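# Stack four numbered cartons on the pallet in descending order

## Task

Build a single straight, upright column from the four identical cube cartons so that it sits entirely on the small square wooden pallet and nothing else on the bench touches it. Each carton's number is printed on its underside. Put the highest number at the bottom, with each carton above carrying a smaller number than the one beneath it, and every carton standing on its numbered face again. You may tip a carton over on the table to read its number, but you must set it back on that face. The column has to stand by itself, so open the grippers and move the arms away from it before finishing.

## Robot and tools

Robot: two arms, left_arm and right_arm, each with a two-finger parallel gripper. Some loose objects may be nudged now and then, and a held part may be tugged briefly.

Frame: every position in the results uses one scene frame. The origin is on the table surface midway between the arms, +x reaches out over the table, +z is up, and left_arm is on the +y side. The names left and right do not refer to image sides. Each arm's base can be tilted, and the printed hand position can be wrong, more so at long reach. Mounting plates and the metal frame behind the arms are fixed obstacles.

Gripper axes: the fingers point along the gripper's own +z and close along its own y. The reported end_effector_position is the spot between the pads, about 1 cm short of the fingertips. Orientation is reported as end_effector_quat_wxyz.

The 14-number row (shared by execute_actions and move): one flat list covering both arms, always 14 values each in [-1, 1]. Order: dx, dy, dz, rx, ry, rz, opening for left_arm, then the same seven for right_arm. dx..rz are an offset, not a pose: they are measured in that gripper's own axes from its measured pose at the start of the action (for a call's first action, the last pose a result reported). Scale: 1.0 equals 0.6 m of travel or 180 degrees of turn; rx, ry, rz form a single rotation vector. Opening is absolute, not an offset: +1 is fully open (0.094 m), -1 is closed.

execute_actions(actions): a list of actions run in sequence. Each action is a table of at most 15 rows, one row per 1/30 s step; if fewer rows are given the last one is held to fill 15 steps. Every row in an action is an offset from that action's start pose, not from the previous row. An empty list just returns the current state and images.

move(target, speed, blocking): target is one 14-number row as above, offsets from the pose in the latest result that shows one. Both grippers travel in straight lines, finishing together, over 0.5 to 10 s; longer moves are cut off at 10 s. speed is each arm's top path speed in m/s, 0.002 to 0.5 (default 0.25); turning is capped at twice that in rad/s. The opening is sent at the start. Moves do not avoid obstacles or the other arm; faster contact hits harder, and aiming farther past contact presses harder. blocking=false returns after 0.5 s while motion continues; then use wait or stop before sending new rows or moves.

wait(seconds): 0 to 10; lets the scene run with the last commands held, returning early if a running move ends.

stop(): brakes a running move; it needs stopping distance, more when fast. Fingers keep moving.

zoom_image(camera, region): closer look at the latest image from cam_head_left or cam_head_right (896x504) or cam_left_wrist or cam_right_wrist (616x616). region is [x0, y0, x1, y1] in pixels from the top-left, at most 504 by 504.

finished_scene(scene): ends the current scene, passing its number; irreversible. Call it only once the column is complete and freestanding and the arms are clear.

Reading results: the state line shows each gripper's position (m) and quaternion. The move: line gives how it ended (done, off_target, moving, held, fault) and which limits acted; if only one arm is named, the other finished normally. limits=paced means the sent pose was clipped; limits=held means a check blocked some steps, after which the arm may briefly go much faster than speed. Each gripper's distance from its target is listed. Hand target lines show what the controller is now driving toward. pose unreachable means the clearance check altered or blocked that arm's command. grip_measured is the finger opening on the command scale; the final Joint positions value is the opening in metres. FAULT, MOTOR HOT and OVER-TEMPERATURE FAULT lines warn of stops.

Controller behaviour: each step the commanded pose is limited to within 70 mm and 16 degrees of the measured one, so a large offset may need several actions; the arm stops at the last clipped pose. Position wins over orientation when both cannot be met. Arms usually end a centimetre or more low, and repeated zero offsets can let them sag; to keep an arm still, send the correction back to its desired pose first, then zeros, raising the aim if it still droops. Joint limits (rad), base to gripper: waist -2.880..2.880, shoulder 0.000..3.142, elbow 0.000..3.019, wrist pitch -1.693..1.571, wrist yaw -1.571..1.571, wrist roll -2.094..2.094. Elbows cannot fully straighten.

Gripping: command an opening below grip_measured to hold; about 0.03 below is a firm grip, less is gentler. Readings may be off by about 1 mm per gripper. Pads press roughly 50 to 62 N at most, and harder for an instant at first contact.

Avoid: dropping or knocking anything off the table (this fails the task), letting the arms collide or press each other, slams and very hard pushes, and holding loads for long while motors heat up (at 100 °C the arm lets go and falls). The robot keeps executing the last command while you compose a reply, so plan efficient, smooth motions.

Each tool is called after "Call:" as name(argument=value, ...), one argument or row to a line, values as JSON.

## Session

Call:
execute_actions(
  actions=[],
)

Scene clock: 0.00 s.
left_arm: end_effector_position=(+0.0321, +0.5296, +0.2820) grip_measured=+1.000 end_effector_quat_wxyz=(-0.043, +0.832, -0.247, -0.494) | right_arm: end_effector_position=(+0.1222, -0.0684, +0.2828) grip_measured=+1.000 end_effector_quat_wxyz=(-0.586, +0.640, -0.494, -0.049)
Joint positions: left_arm=[ 1.08   0.302  0.524 -1.566 -0.74  -1.563  0.094] | right_arm=[ 1.724  0.816  0.167  0.313  0.796 -1.086  0.094]
Joint velocities: left_arm=[-0.024 -0.005 -0.002 -0.007  0.051 -0.007  0.   ] | right_arm=[ 0.005 -0.015 -0.012 -0.012 -0.007 -0.037  0.   ]
Hand target (left_arm): +0.037, +0.534, +0.289; -0.054, +0.834, -0.245, -0.492
Hand target (right_arm): +0.127, -0.064, +0.295; -0.593, +0.630, -0.498, -0.053

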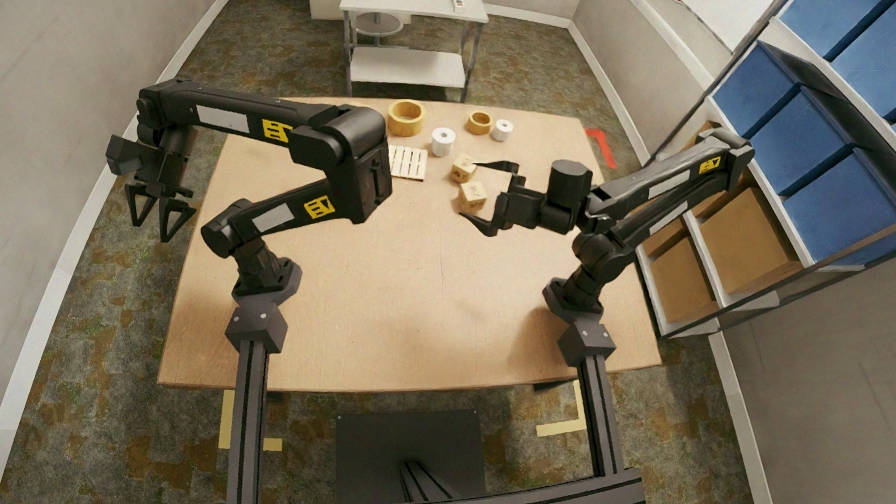

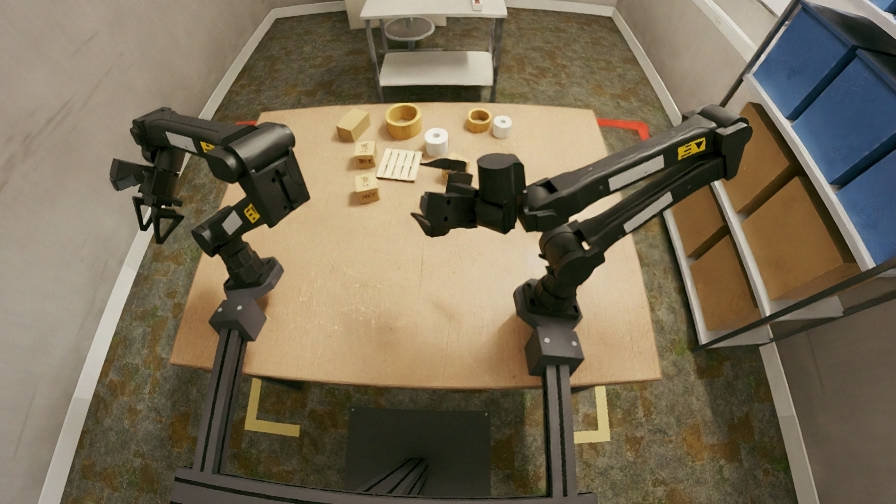

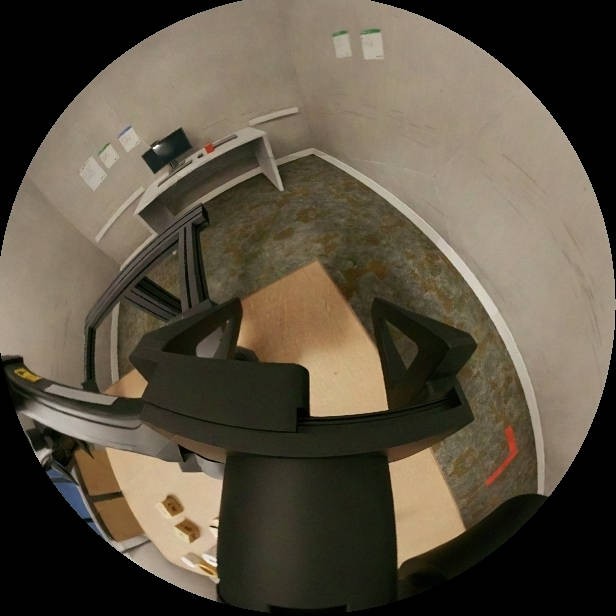

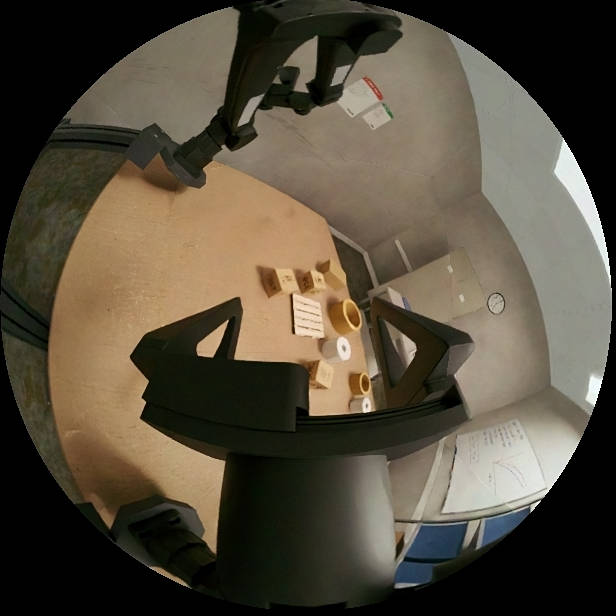

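Call:
move(
  target=[0.45,0.275,-0.457,0.429,0.037,0.722,1,0.317,-0.106,0.122,0.038,0.452,0.494,1],
  speed=0.3,
)

Scene clock: 5.73 s.
left_arm: end_effector_position=(+0.0865, +0.4617, +0.2508) grip_measured=+1.000 end_effector_quat_wxyz=(+0.008, +0.794, -0.563, -0.227) | right_arm: end_effector_position=(+0.2800, -0.1425, +0.1776) grip_measured=+1.000 end_effector_quat_wxyz=(-0.016, -0.012, +1.000, +0.001)
Joint positions: left_arm=[ 0.978  0.016  0.552 -1.698 -0.215 -0.959  0.094] | right_arm=[ 0.946  1.26   0.893 -1.127  0.453  0.868  0.094]
Joint velocities: left_arm=[ 0.005 -0.015  0.002  0.002 -0.007 -0.037  0.   ] | right_arm=[ 0.024 -0.005  0.022 -0.012 -0.037  0.066  0.   ]
Hand target (left_arm): +0.095, +0.462, +0.261; -0.013, +0.801, -0.558, -0.216
Hand target (right_arm): +0.295, -0.135, +0.184; -0.013, +0.006, +1.000, +0.005
Off the commanded pose (left_arm): 0.329 m, 111 deg; position and orientation clipped at the last step of the last action.
Off the commanded pose (right_arm): 0.024 m, 2 deg.
joint sent to its limit (left arm) — the command would take joint 2 (shoulder) past its lower limit and joint 4 (wrist pitch) past its lower limit, so those joints were sent only as far as their limits.
move: held (left_arm), off_target (right_arm); limits=paced,held; held on 110 of 145 steps (left_arm), including the last (left_arm)
pose unreachable (left arm): on one or more control steps of this call, first in action 0 (counted from 0), this arm could not follow its commanded pose, so it was not sent that pose on those steps. On the call's last step it was still not sent that pose. It may still have moved: this result reports where it is.
cause: the commanded pose would bring two parts of the arm too close to each other (its upper arm (the part past joint 2) and its fingers, with joints 3 (elbow) to 6 (wrist roll) between them).

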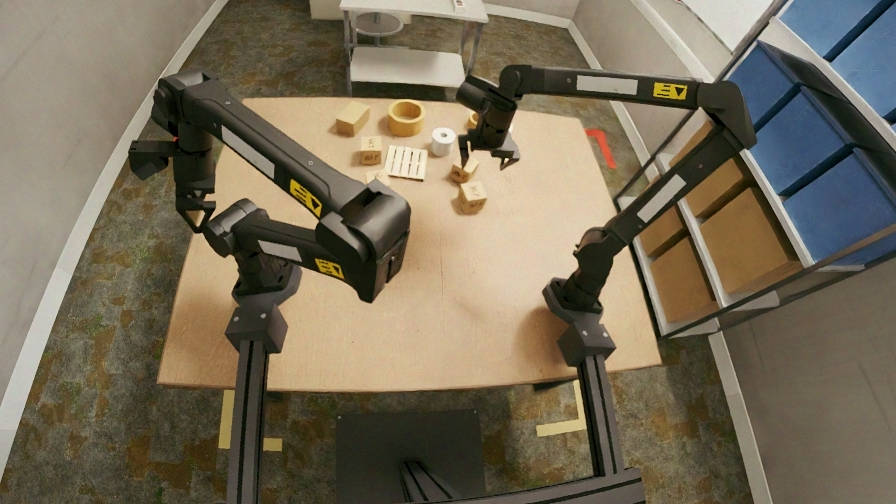

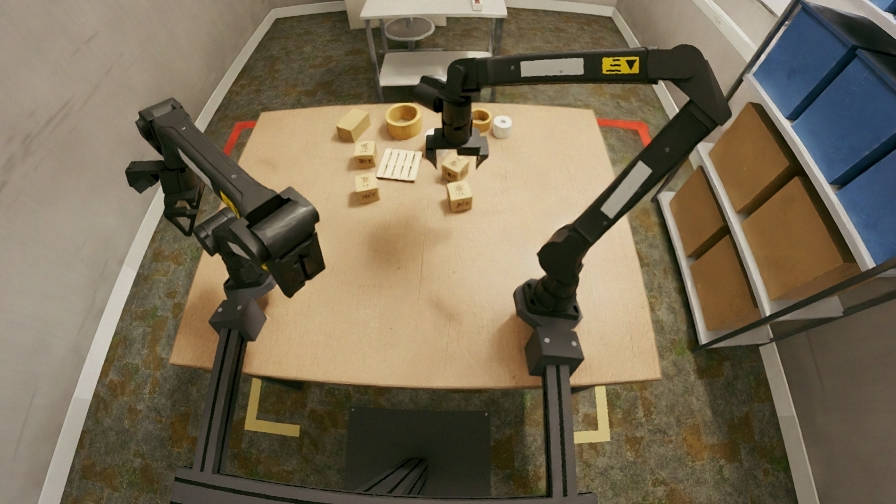

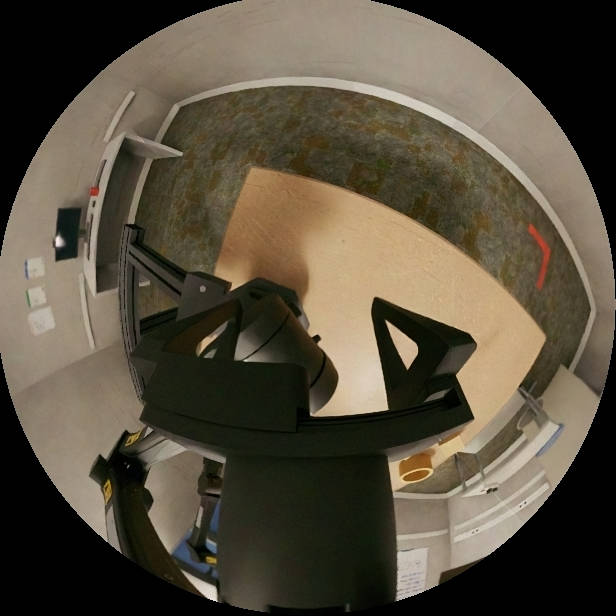

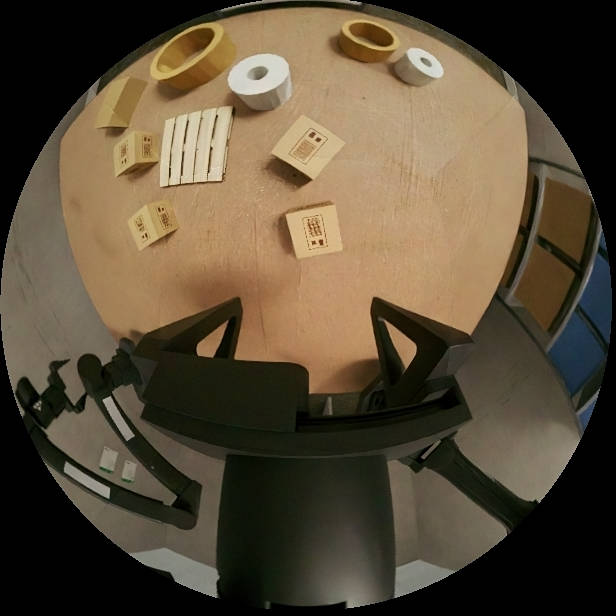

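Call:
move(
  target=[-0.033,-0.39,-0.16,0.132,0.07,0.268,1,-0.07,-0.005,0.11,0,-0.015,-0.05,1],
  speed=0.25,
)

Scene clock: 8.53 s.
left_arm: end_effector_position=(+0.3121, +0.5314, +0.2684) grip_measured=+1.000 end_effector_quat_wxyz=(-0.021, -0.505, +0.863, +0.002) | right_arm: end_effector_position=(+0.3246, -0.1410, +0.1241) grip_measured=+1.000 end_effector_quat_wxyz=(+0.018, -0.083, +0.996, +0.013)
Joint positions: left_arm=[ 0.608  0.672  0.95  -1.41   0.071 -0.444  0.094] | right_arm=[ 0.807  1.343  0.869 -0.879  0.459  0.539  0.094]
Joint velocities: left_arm=[-0.005 -0.005  0.012  0.002 -0.051  0.007  0.   ] | right_arm=[-0.005 -0.005 -0.012  0.017 -0.051  0.007  0.   ]
Hand target (left_arm): +0.325, +0.541, +0.282; -0.001, -0.501, +0.866, +0.004
Hand target (right_arm): +0.320, -0.145, +0.112; +0.008, -0.090, +0.996, +0.004
Off the commanded pose (left_arm): 0.021 m, 2 deg.
Off the commanded pose (right_arm): 0.015 m, 2 deg.
move: off_target (left_arm, right_arm); limits=held; held on 4 of 74 steps (left_arm)
pose unreachable (left arm): on one or more control steps of this call, first in action 0 (counted from 0), this arm could not follow its commanded pose, so it was not sent that pose on those steps. It may still have moved: this result reports where it is.
cause: the commanded pose would bring two parts of the arm too close to each other (its upper arm (the part past joint 2) and its fingers, with joints 3 (elbow) to 6 (wrist roll) between them).

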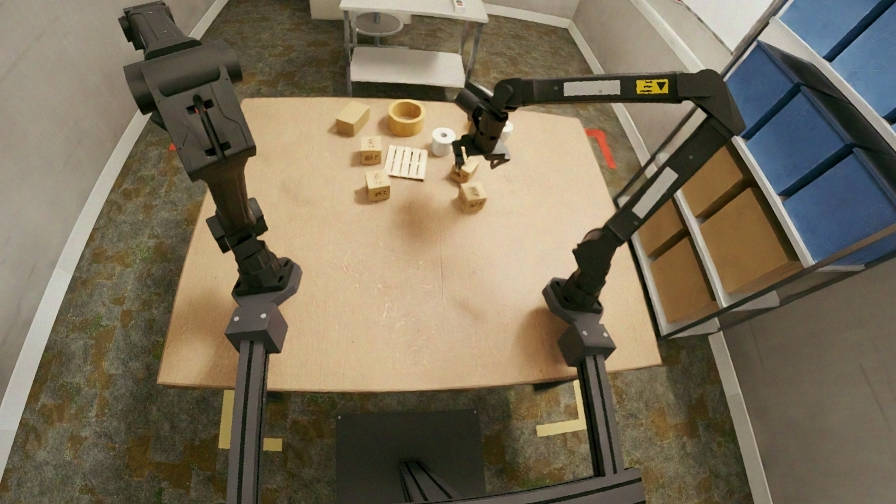

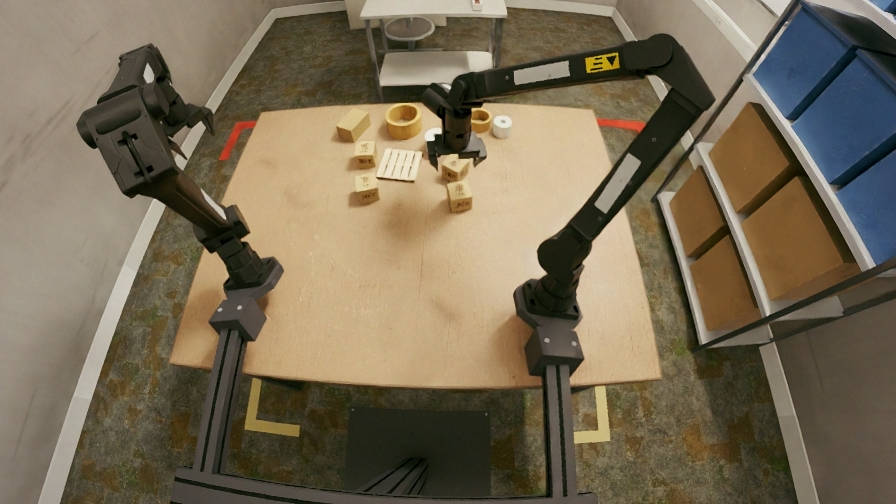

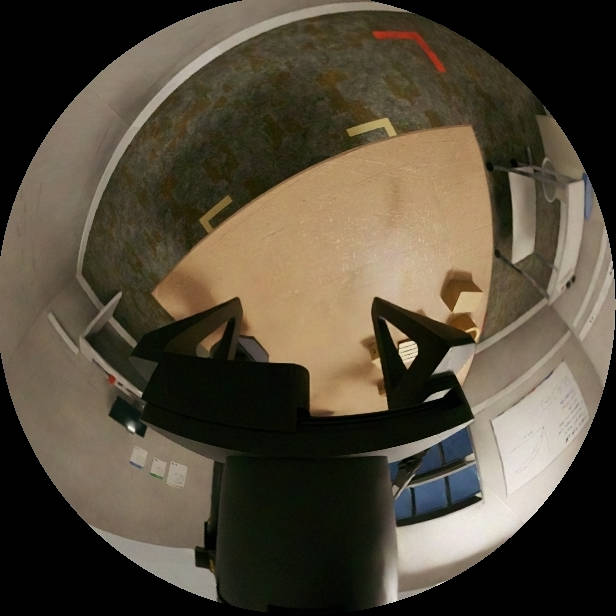

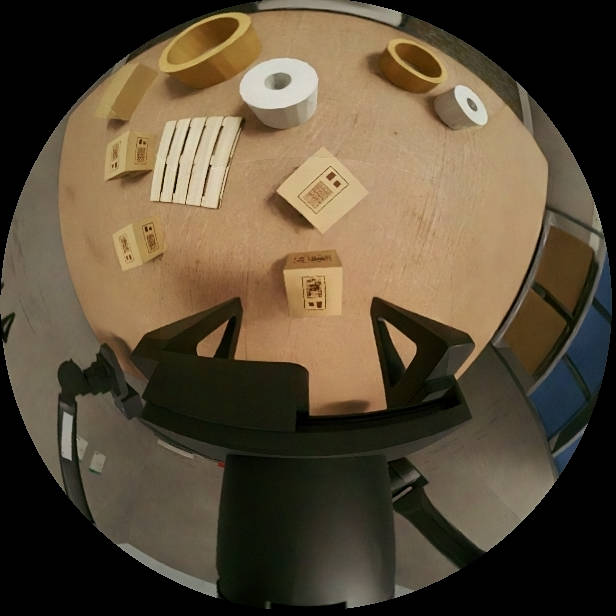

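Call:
move(
  target=[0.58,-0.42,0.21,0,-0.01,0.28,1,0.028,-0.008,0.155,0.008,0.01,-0.01,1],
  speed=0.25,
)

Scene clock: 10.97 s.
left_arm: end_effector_position=(+0.3432, +0.1133, +0.1363) grip_measured=+1.000 end_effector_quat_wxyz=(-0.015, -0.086, +0.996, +0.022) | right_arm: end_effector_position=(+0.3187, -0.1416, +0.0430) grip_measured=+1.000 end_effector_quat_wxyz=(+0.014, -0.091, +0.996, +0.007)
Joint positions: left_arm=[-0.915  1.429  0.946 -1.034 -0.475 -1.064  0.094] | right_arm=[ 0.72   1.494  0.79  -0.623  0.445  0.435  0.094]
Joint velocities: left_arm=[ 0.015 -0.005 -0.007  0.002 -0.081 -0.051  0.   ] | right_arm=[-0.005 -0.005  0.002 -0.012 -0.007  0.022  0.   ]
Hand target (left_arm): +0.357, +0.104, +0.146; -0.003, -0.087, +0.996, +0.008
Hand target (right_arm): +0.313, -0.146, +0.032; +0.003, -0.098, +0.995, +0.000
Off the commanded pose (left_arm): 0.021 m, 3 deg.
Off the commanded pose (right_arm): 0.015 m, 2 deg.
move: off_target (left_arm, right_arm)

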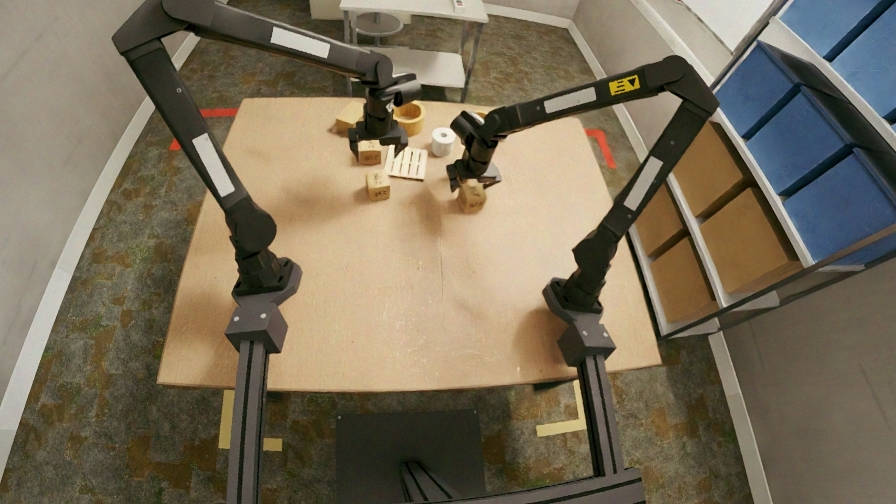

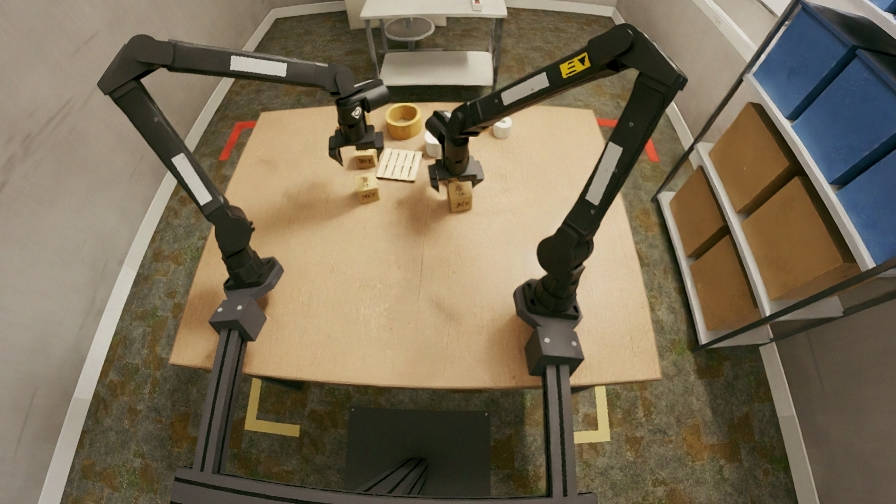

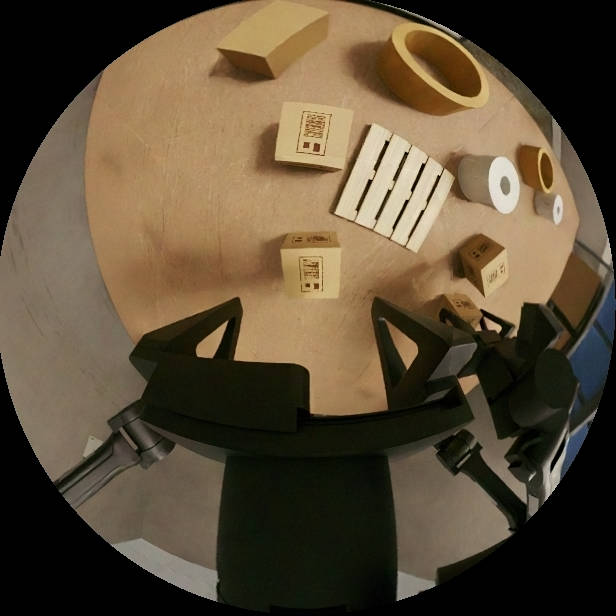

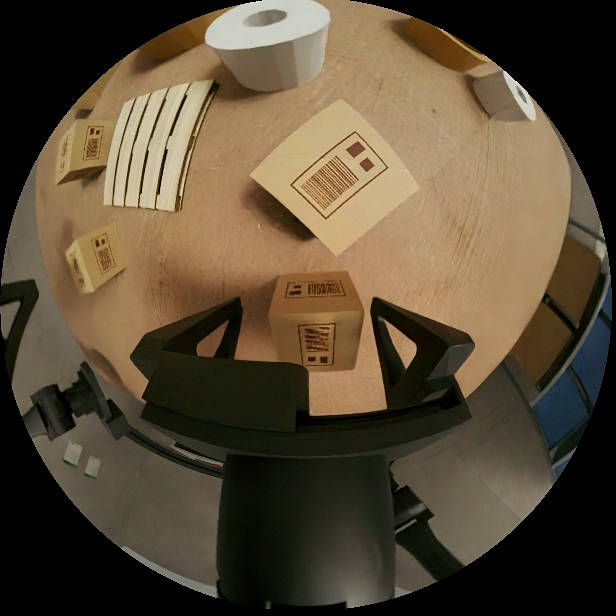

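Call:
move(
  target=[0.025,0,0.17,0.012,-0.01,0,1,0.035,-0.015,0.03,0.004,0.01,0,1],
  speed=0.12,
)

Scene clock: 12.50 s.
left_arm: end_effector_position=(+0.3235, +0.1149, +0.0387) grip_measured=+1.000 end_effector_quat_wxyz=(+0.003, -0.090, +0.996, +0.005) | right_arm: end_effector_position=(+0.3044, -0.1488, +0.0336) grip_measured=+1.000 end_effector_quat_wxyz=(+0.007, -0.091, +0.996, +0.005)
Joint positions: left_arm=[-0.832  1.558  0.777 -0.639 -0.475 -0.953  0.094] | right_arm=[ 0.714  1.494  0.75  -0.594  0.44   0.434  0.094]
Joint velocities: left_arm=[-0.005 -0.005  0.002 -0.012 -0.007  0.007  0.   ] | right_arm=[-0.005 -0.015 -0.012  0.012  0.022  0.051  0.   ]
Hand target (left_arm): +0.325, +0.114, +0.035; +0.002, -0.087, +0.996, +0.004
Hand target (right_arm): +0.300, -0.154, +0.025; -0.001, -0.091, +0.996, -0.000
Off the commanded pose (left_arm): 0.004 m, 0 deg.
Off the commanded pose (right_arm): 0.011 m, 1 deg.
move: off_target (right_arm)

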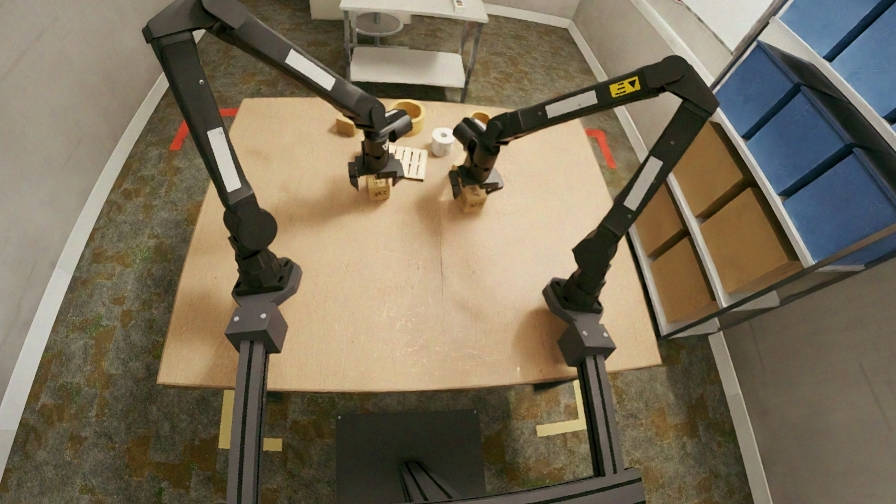

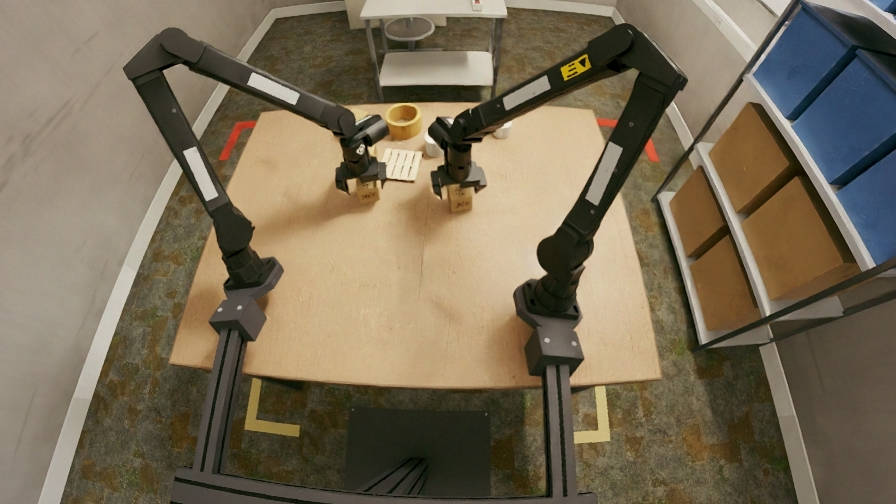

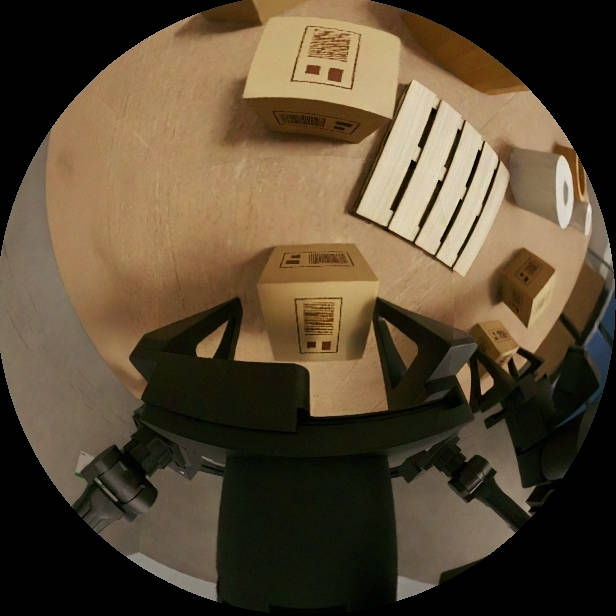

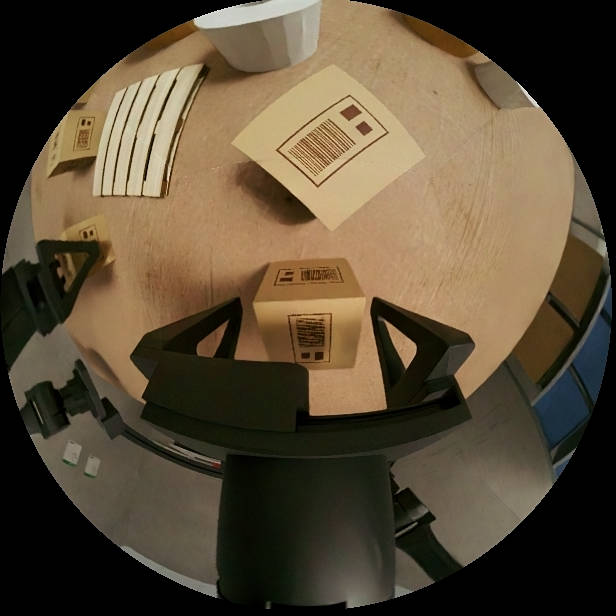

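Call:
execute_actions(
  actions=[
    [[0,-0.012,0,0,0,0,0.0,0.01,0,0,0,0,0,0.0]],
    [[0,0,0,0,0,0,0.0,0,0,0,0,0,0,0.0]],
  ],
)

Call:
move(
  target=[0.03,0.09,-0.3,0,0,0.555,0.0,0,-0.03,-0.3,0,0,-0.445,0.0],
  speed=0.4,
)

Call:
move(
  target=[0,0,0,0,-0.42,0,0.0,0,0,0,0,-0.42,0,0.0],
  speed=0.4,
)

Call:
zoom_image(
  camera="cam_left_wrist",
  region=[150,50,450,300],
)

Call:
zoom_image(
  camera="cam_right_wrist",
  region=[150,50,450,300],
)

Scene clock: 14.00 s.
left_arm: end_effector_position=(+0.3233, +0.1150, +0.0386) grip_measured=+0.227 end_effector_quat_wxyz=(+0.003, -0.089, +0.996, +0.005) | right_arm: end_effector_position=(+0.3023, -0.1497, +0.0328) grip_measured=+0.213 end_effector_quat_wxyz=(+0.006, -0.092, +0.996, +0.004)
Joint positions: left_arm=[-0.832  1.558  0.777 -0.639 -0.475 -0.952  0.058] | right_arm=[ 0.714  1.494  0.745 -0.594  0.44   0.434  0.057]
Joint velocities: left_arm=[-0.005 -0.005  0.007 -0.002  0.081  0.037 -0.001] | right_arm=[-0.015 -0.005 -0.012 -0.002  0.037  0.022 -0.   ]
Hand target (left_arm): +0.323, +0.115, +0.039; +0.003, -0.089, +0.996, +0.005
Hand target (right_arm): +0.302, -0.150, +0.033; +0.006, -0.092, +0.996, +0.004
Off the commanded pose (left_arm): 0.000 m, 0 deg.
Off the commanded pose (right_arm): 0.000 m, 0 deg.

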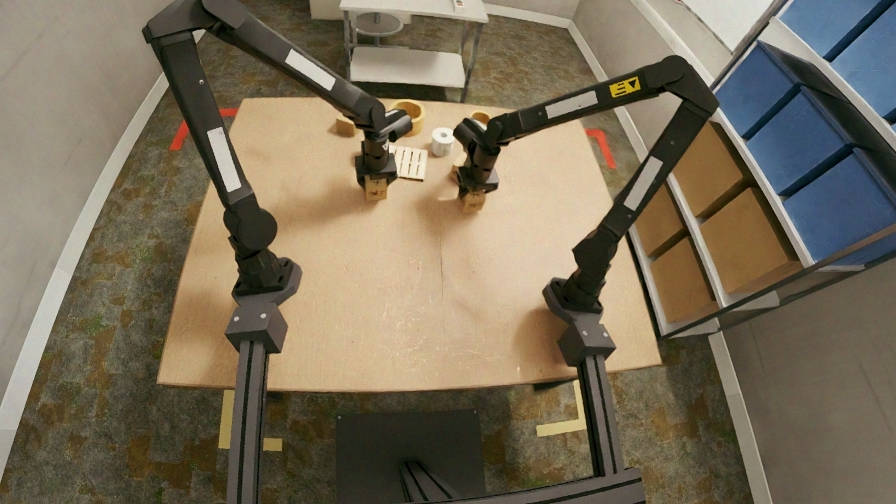

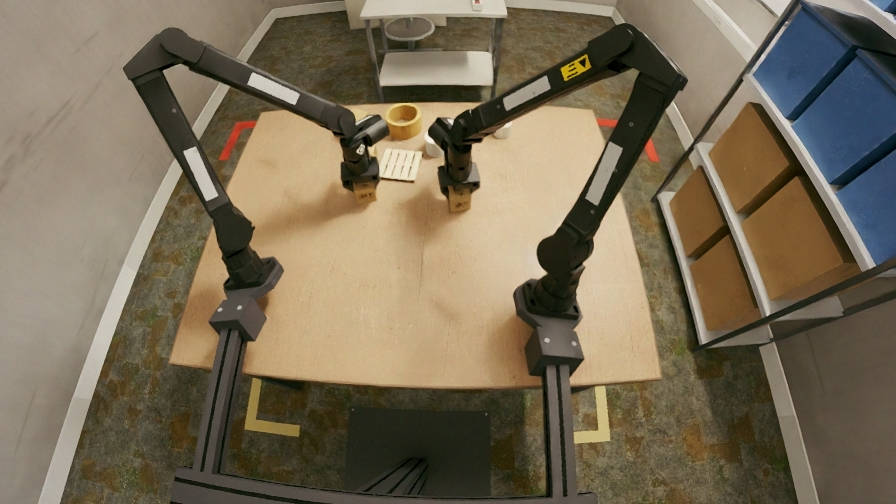

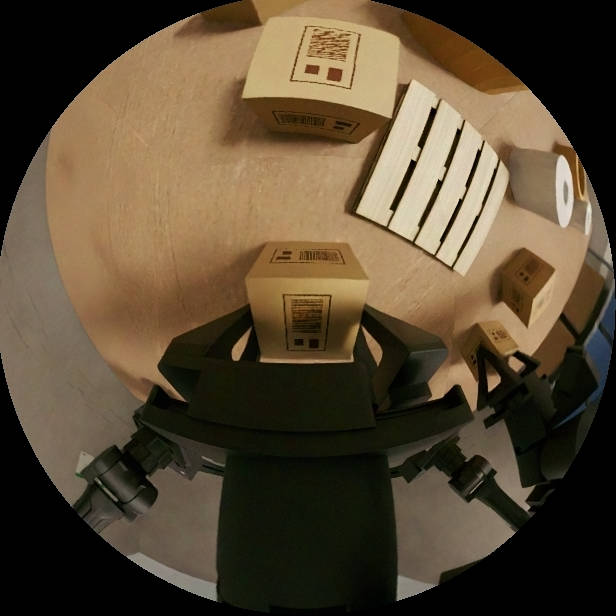

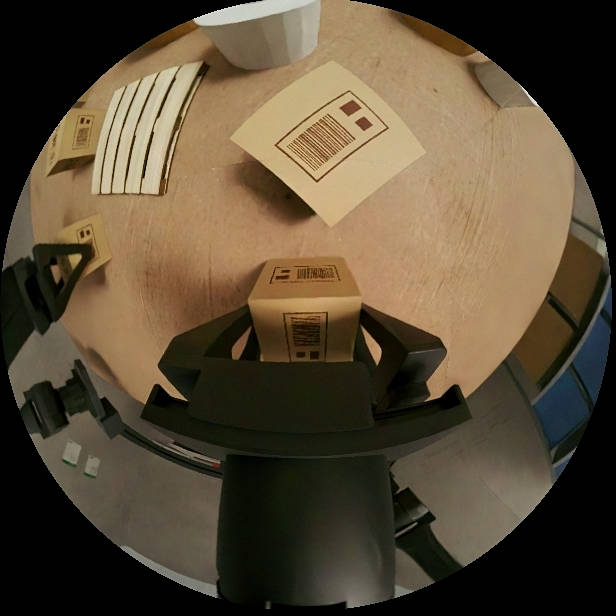

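Scene clock: 16.83 s.
left_arm: end_effector_position=(+0.2830, +0.1718, +0.2014) grip_measured=+0.226 end_effector_quat_wxyz=(-0.023, +0.705, +0.709, +0.013) | right_arm: end_effector_position=(+0.2842, -0.1768, +0.1893) grip_measured=+0.213 end_effector_quat_wxyz=(+0.023, +0.711, -0.703, +0.005)
Joint positions: left_arm=[-1.053  1.154  0.823 -1.257 -0.5    0.519  0.058] | right_arm=[ 0.907  1.187  0.881 -1.199  0.482 -0.72   0.057]
Joint velocities: left_arm=[-0.005 -0.005 -0.007  0.007 -0.007  0.037 -0.001] | right_arm=[-0.015 -0.005 -0.012 -0.027  0.051  0.007  0.   ]
Hand target (left_arm): +0.295, +0.164, +0.219; -0.002, +0.705, +0.709, +0.007
Hand target (right_arm): +0.300, -0.168, +0.211; -0.006, +0.711, -0.703, +0.002
Off the commanded pose (left_arm): 0.023 m, 3 deg.
Off the commanded pose (right_arm): 0.031 m, 4 deg.
move: off_target (left_arm, right_arm)

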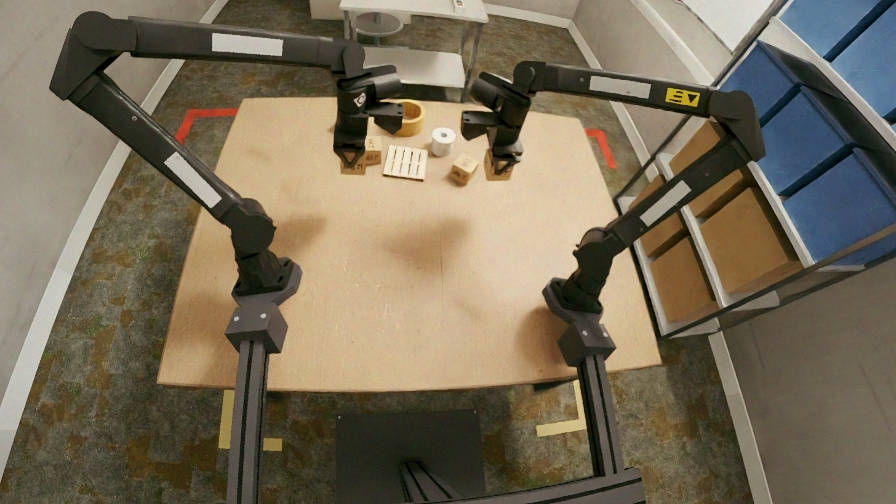

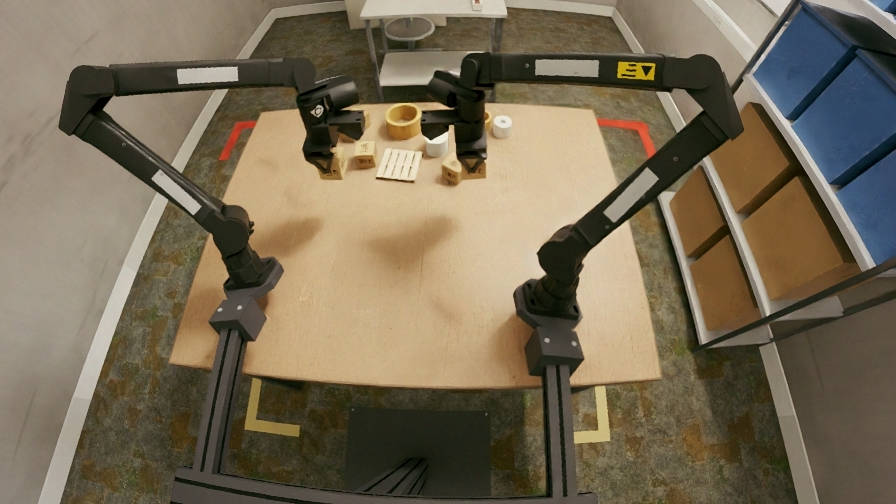

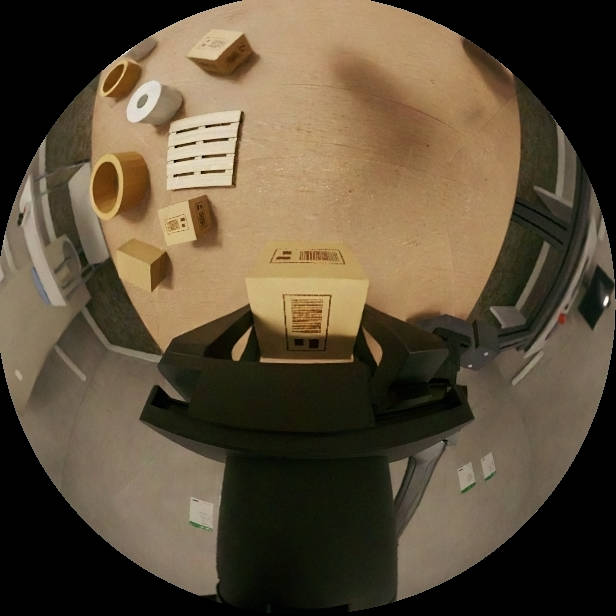

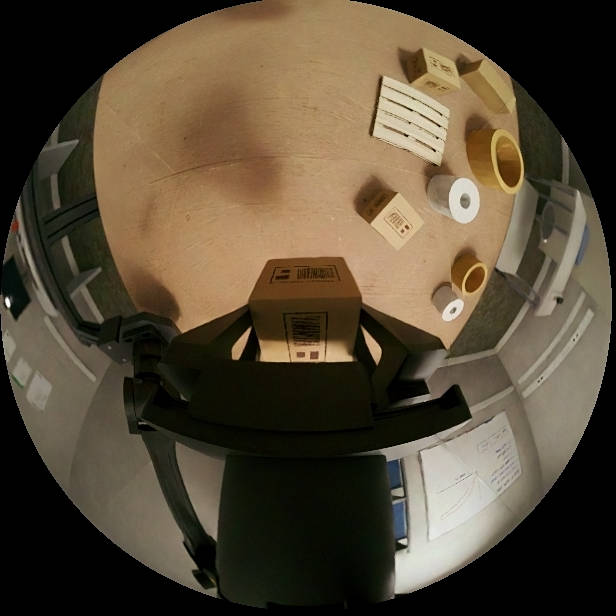

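Scene clock: 19.03 s.
left_arm: end_effector_position=(+0.2784, +0.1714, +0.1992) grip_measured=+0.226 end_effector_quat_wxyz=(+0.406, +0.558, +0.582, -0.429) | right_arm: end_effector_position=(+0.2851, -0.1742, +0.1973) grip_measured=+0.213 end_effector_quat_wxyz=(-0.418, +0.561, -0.567, -0.434)
Joint positions: left_arm=[-0.308  0.772  0.354 -0.444  0.907  1.187  0.058] | right_arm=[ 0.234  0.963  0.508 -0.513 -0.985 -1.338  0.057]
Joint velocities: left_arm=[ 0.005  0.005 -0.022 -0.002 -0.037 -0.051 -0.   ] | right_arm=[-0.005  0.005 -0.007  0.007 -0.022 -0.051 -0.001]
Hand target (left_arm): +0.283, +0.171, +0.201; +0.416, +0.561, +0.576, -0.425
Hand target (right_arm): +0.285, -0.175, +0.192; -0.420, +0.563, -0.565, -0.432
Off the commanded pose (left_arm): 0.005 m, 2 deg.
Off the commanded pose (right_arm): 0.008 m, 1 deg.
move: done

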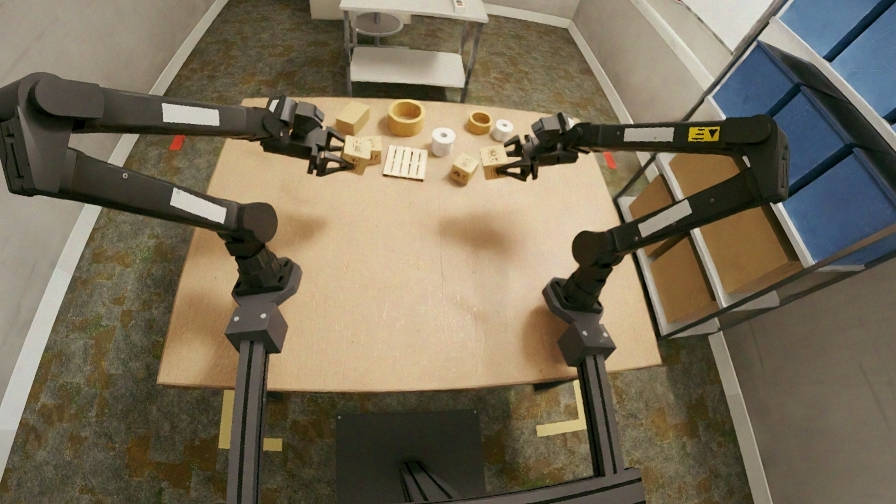

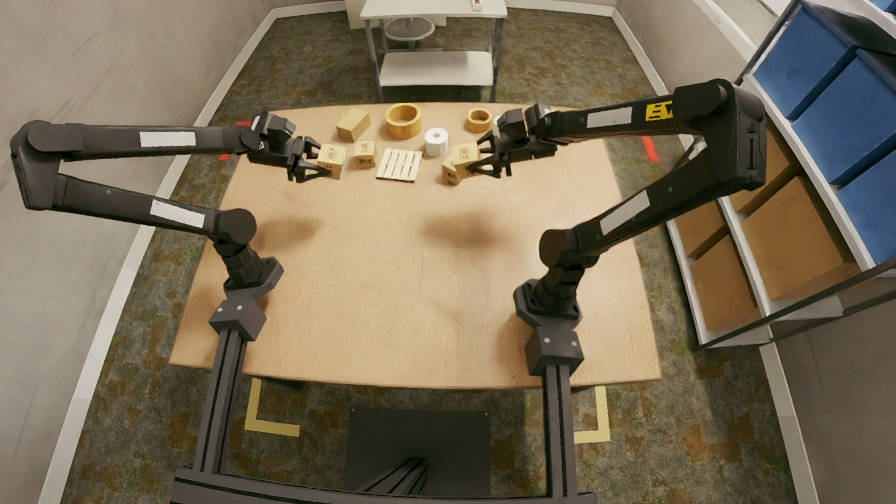

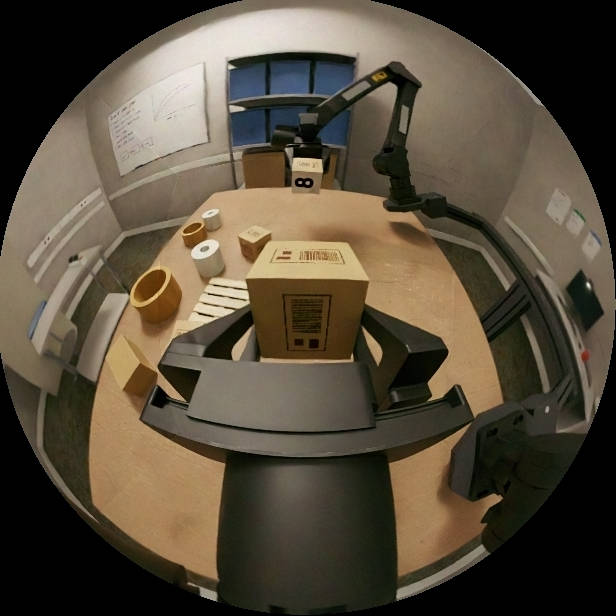

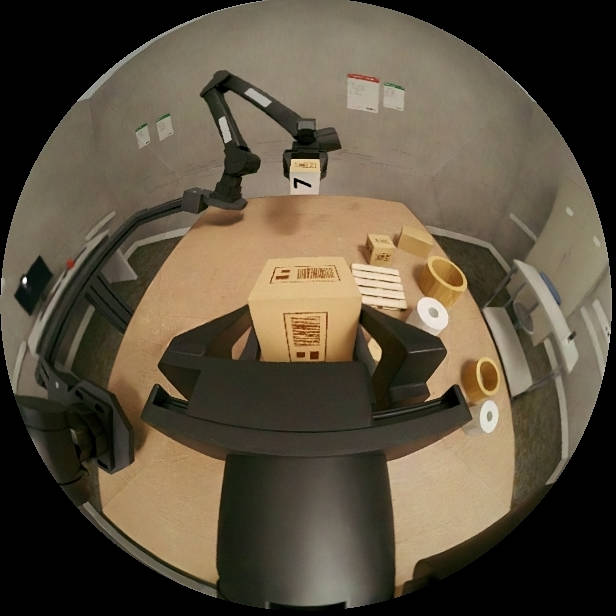

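Region (150, 50, 450, 300) of cam_left_wrist's 616x616 image, scaled by 1.680, with more detail than that image has.

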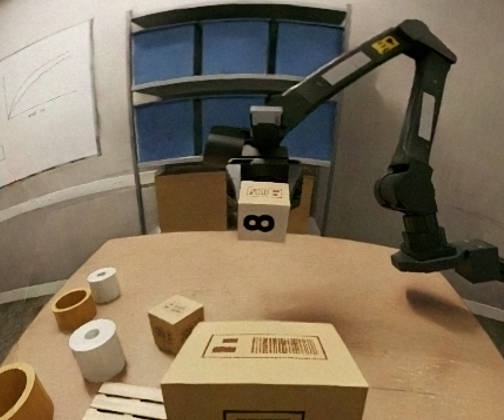

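Region (150, 50, 450, 300) of cam_right_wrist's 616x616 image, scaled by 1.680, with more detail than that image has.

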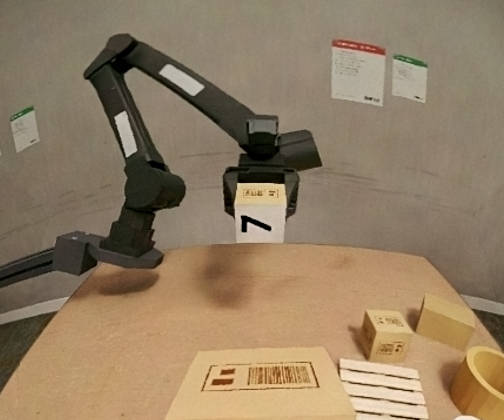

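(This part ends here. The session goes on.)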